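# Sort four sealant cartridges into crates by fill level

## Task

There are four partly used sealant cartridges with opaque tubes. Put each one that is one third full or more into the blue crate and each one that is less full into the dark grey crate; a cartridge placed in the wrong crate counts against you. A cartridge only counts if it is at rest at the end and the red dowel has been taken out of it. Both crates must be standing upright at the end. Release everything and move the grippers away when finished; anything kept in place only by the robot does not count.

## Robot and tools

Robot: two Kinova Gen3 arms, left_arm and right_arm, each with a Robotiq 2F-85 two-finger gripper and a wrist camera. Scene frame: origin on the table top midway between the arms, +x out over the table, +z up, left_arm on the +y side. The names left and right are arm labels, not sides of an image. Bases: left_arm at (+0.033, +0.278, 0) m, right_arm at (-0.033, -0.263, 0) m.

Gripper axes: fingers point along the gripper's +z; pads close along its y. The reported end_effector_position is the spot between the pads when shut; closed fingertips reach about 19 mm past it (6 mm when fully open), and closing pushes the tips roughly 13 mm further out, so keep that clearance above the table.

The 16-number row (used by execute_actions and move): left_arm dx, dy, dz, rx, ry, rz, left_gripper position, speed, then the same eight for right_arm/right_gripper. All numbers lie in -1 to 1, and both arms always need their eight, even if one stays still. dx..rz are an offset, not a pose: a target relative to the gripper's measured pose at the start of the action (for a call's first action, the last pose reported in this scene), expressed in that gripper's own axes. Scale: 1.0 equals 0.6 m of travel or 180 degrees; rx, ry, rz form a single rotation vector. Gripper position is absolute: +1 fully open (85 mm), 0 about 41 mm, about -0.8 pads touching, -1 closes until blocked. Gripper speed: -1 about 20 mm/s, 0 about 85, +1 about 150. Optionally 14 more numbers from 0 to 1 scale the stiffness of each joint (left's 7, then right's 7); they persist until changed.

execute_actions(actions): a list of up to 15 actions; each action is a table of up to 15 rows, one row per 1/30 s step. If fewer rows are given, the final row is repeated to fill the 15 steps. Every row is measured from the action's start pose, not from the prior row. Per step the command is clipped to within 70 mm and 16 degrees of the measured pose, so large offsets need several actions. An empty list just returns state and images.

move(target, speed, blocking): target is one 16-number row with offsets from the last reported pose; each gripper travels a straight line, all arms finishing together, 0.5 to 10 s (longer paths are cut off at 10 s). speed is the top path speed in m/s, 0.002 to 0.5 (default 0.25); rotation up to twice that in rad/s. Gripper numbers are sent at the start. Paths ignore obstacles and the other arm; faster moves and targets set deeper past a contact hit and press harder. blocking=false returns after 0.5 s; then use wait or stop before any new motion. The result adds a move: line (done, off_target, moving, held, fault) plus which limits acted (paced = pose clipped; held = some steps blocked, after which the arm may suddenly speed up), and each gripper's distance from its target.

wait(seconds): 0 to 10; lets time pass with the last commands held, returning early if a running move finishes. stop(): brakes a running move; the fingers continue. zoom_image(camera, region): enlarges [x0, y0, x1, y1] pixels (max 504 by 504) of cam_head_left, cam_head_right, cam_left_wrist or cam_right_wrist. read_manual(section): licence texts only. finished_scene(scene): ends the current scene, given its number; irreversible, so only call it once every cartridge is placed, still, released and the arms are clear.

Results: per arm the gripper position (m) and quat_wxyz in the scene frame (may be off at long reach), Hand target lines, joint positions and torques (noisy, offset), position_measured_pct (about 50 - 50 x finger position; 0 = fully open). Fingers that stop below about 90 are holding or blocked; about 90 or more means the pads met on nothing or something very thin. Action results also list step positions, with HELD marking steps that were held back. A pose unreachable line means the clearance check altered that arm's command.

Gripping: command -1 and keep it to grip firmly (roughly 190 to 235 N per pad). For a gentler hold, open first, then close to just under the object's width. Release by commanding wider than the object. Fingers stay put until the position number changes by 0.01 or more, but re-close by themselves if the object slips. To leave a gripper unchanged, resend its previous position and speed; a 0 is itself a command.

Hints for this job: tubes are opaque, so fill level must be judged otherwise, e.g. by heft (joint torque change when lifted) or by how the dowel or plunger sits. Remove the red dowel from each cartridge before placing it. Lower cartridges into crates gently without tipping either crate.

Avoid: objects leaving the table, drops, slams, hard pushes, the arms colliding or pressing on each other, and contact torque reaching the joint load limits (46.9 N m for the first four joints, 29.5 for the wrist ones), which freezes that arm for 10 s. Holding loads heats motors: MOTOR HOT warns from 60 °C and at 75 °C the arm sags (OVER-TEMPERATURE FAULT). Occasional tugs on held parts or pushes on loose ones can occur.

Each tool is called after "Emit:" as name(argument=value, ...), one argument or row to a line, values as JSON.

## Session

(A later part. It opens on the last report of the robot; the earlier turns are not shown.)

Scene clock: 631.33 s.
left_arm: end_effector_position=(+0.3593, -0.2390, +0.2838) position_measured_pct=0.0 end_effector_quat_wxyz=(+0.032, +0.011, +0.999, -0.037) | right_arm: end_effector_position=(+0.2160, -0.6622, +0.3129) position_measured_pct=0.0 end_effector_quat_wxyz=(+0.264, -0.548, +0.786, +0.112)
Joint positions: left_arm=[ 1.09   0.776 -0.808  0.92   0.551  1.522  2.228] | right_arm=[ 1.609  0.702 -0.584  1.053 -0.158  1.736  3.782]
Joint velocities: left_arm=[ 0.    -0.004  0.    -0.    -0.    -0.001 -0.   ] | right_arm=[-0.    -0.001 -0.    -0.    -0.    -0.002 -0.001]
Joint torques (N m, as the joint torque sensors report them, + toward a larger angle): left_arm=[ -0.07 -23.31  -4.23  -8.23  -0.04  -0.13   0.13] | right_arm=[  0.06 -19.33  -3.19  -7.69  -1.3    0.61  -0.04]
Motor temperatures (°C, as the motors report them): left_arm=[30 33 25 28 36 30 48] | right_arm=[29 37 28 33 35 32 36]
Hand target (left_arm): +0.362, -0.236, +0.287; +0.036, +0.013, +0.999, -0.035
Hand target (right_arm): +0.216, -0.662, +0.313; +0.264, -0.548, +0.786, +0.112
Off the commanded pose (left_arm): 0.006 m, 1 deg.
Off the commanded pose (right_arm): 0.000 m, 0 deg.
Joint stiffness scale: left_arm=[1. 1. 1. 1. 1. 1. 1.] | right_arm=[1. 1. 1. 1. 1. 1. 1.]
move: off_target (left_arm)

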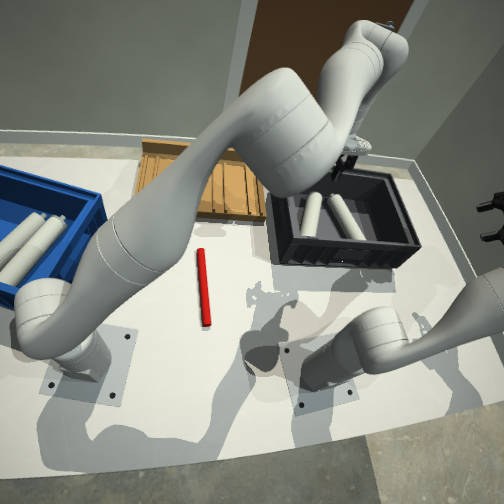

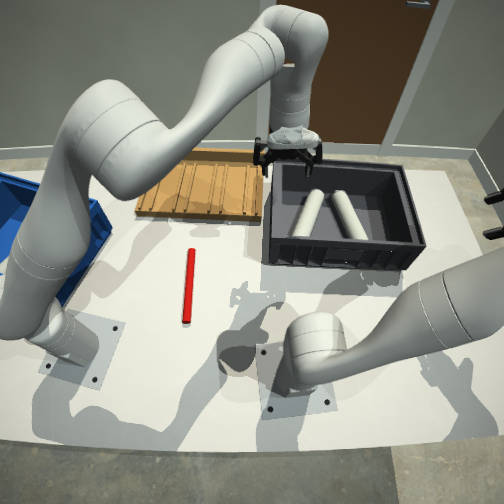

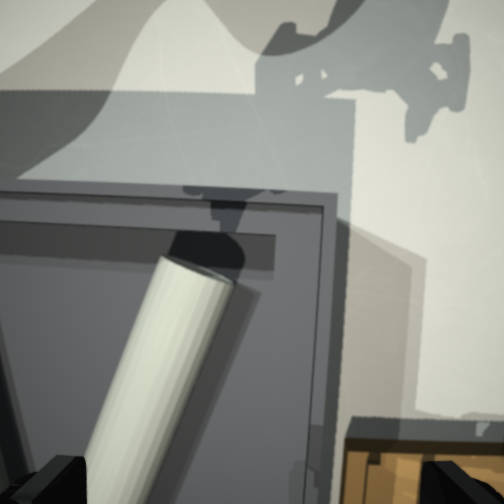

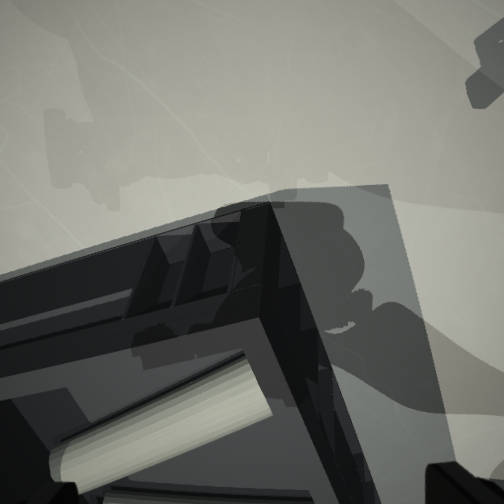

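All four are placed. Wait briefly for them to settle, then finish.

Emit:
wait(
  seconds=2,
)

Emit:
finished_scene(
  scene=1,
)

Scene clock: 636.43 s.
left_arm: end_effector_position=(+0.3593, -0.2390, +0.2840) position_measured_pct=0.0 end_effector_quat_wxyz=(+0.032, +0.011, +0.999, -0.037) | right_arm: end_effector_position=(+0.2160, -0.6622, +0.3129) position_measured_pct=0.0 end_effector_quat_wxyz=(+0.264, -0.548, +0.786, +0.112)
Joint positions: left_arm=[ 1.09   0.775 -0.808  0.92   0.551  1.522  2.228] | right_arm=[ 1.609  0.702 -0.584  1.053 -0.158  1.736  3.782]
Joint velocities: left_arm=[-0.    -0.001 -0.    -0.     0.    -0.     0.   ] | right_arm=[ 0.001 -0.     0.    -0.     0.     0.    -0.   ]
Joint torques (N m, as the joint torque sensors report them, + toward a larger angle): left_arm=[ -0.1  -22.79  -3.96  -8.06  -0.09  -0.3    0.23] | right_arm=[  0.09 -19.1   -3.18  -7.89  -1.46   1.07   0.06]
Motor temperatures (°C, as the motors report them): left_arm=[30 33 25 28 36 30 48] | right_arm=[29 37 28 33 35 32 36]
Hand target (left_arm): +0.362, -0.236, +0.287; +0.036, +0.013, +0.999, -0.035
Hand target (right_arm): +0.216, -0.662, +0.313; +0.264, -0.548, +0.786, +0.112
Off the commanded pose (left_arm): 0.006 m, 1 deg.
Off the commanded pose (right_arm): 0.000 m, 0 deg.
Joint stiffness scale: left_arm=[1. 1. 1. 1. 1. 1. 1.] | right_arm=[1. 1. 1. 1. 1. 1. 1.]
wait: 2.00 s; at rest from the start

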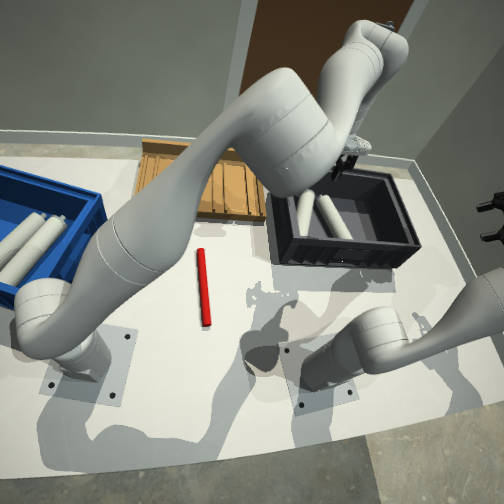

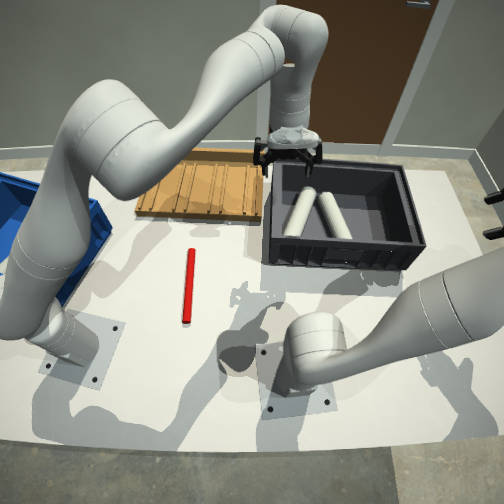

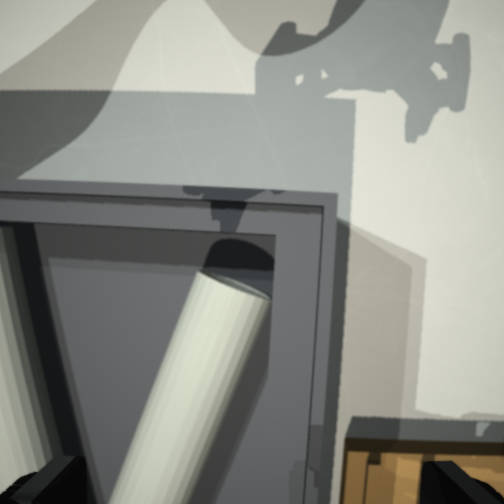

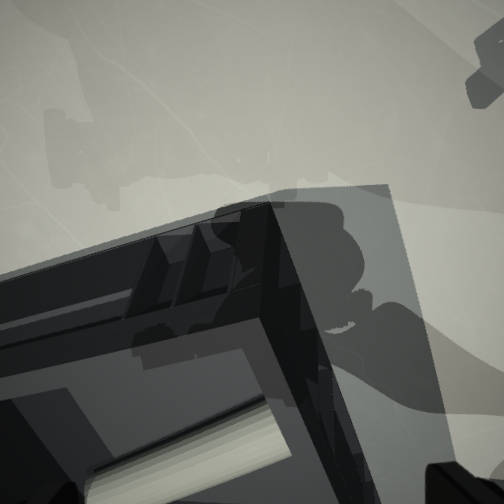

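The scene is finished: the task was done.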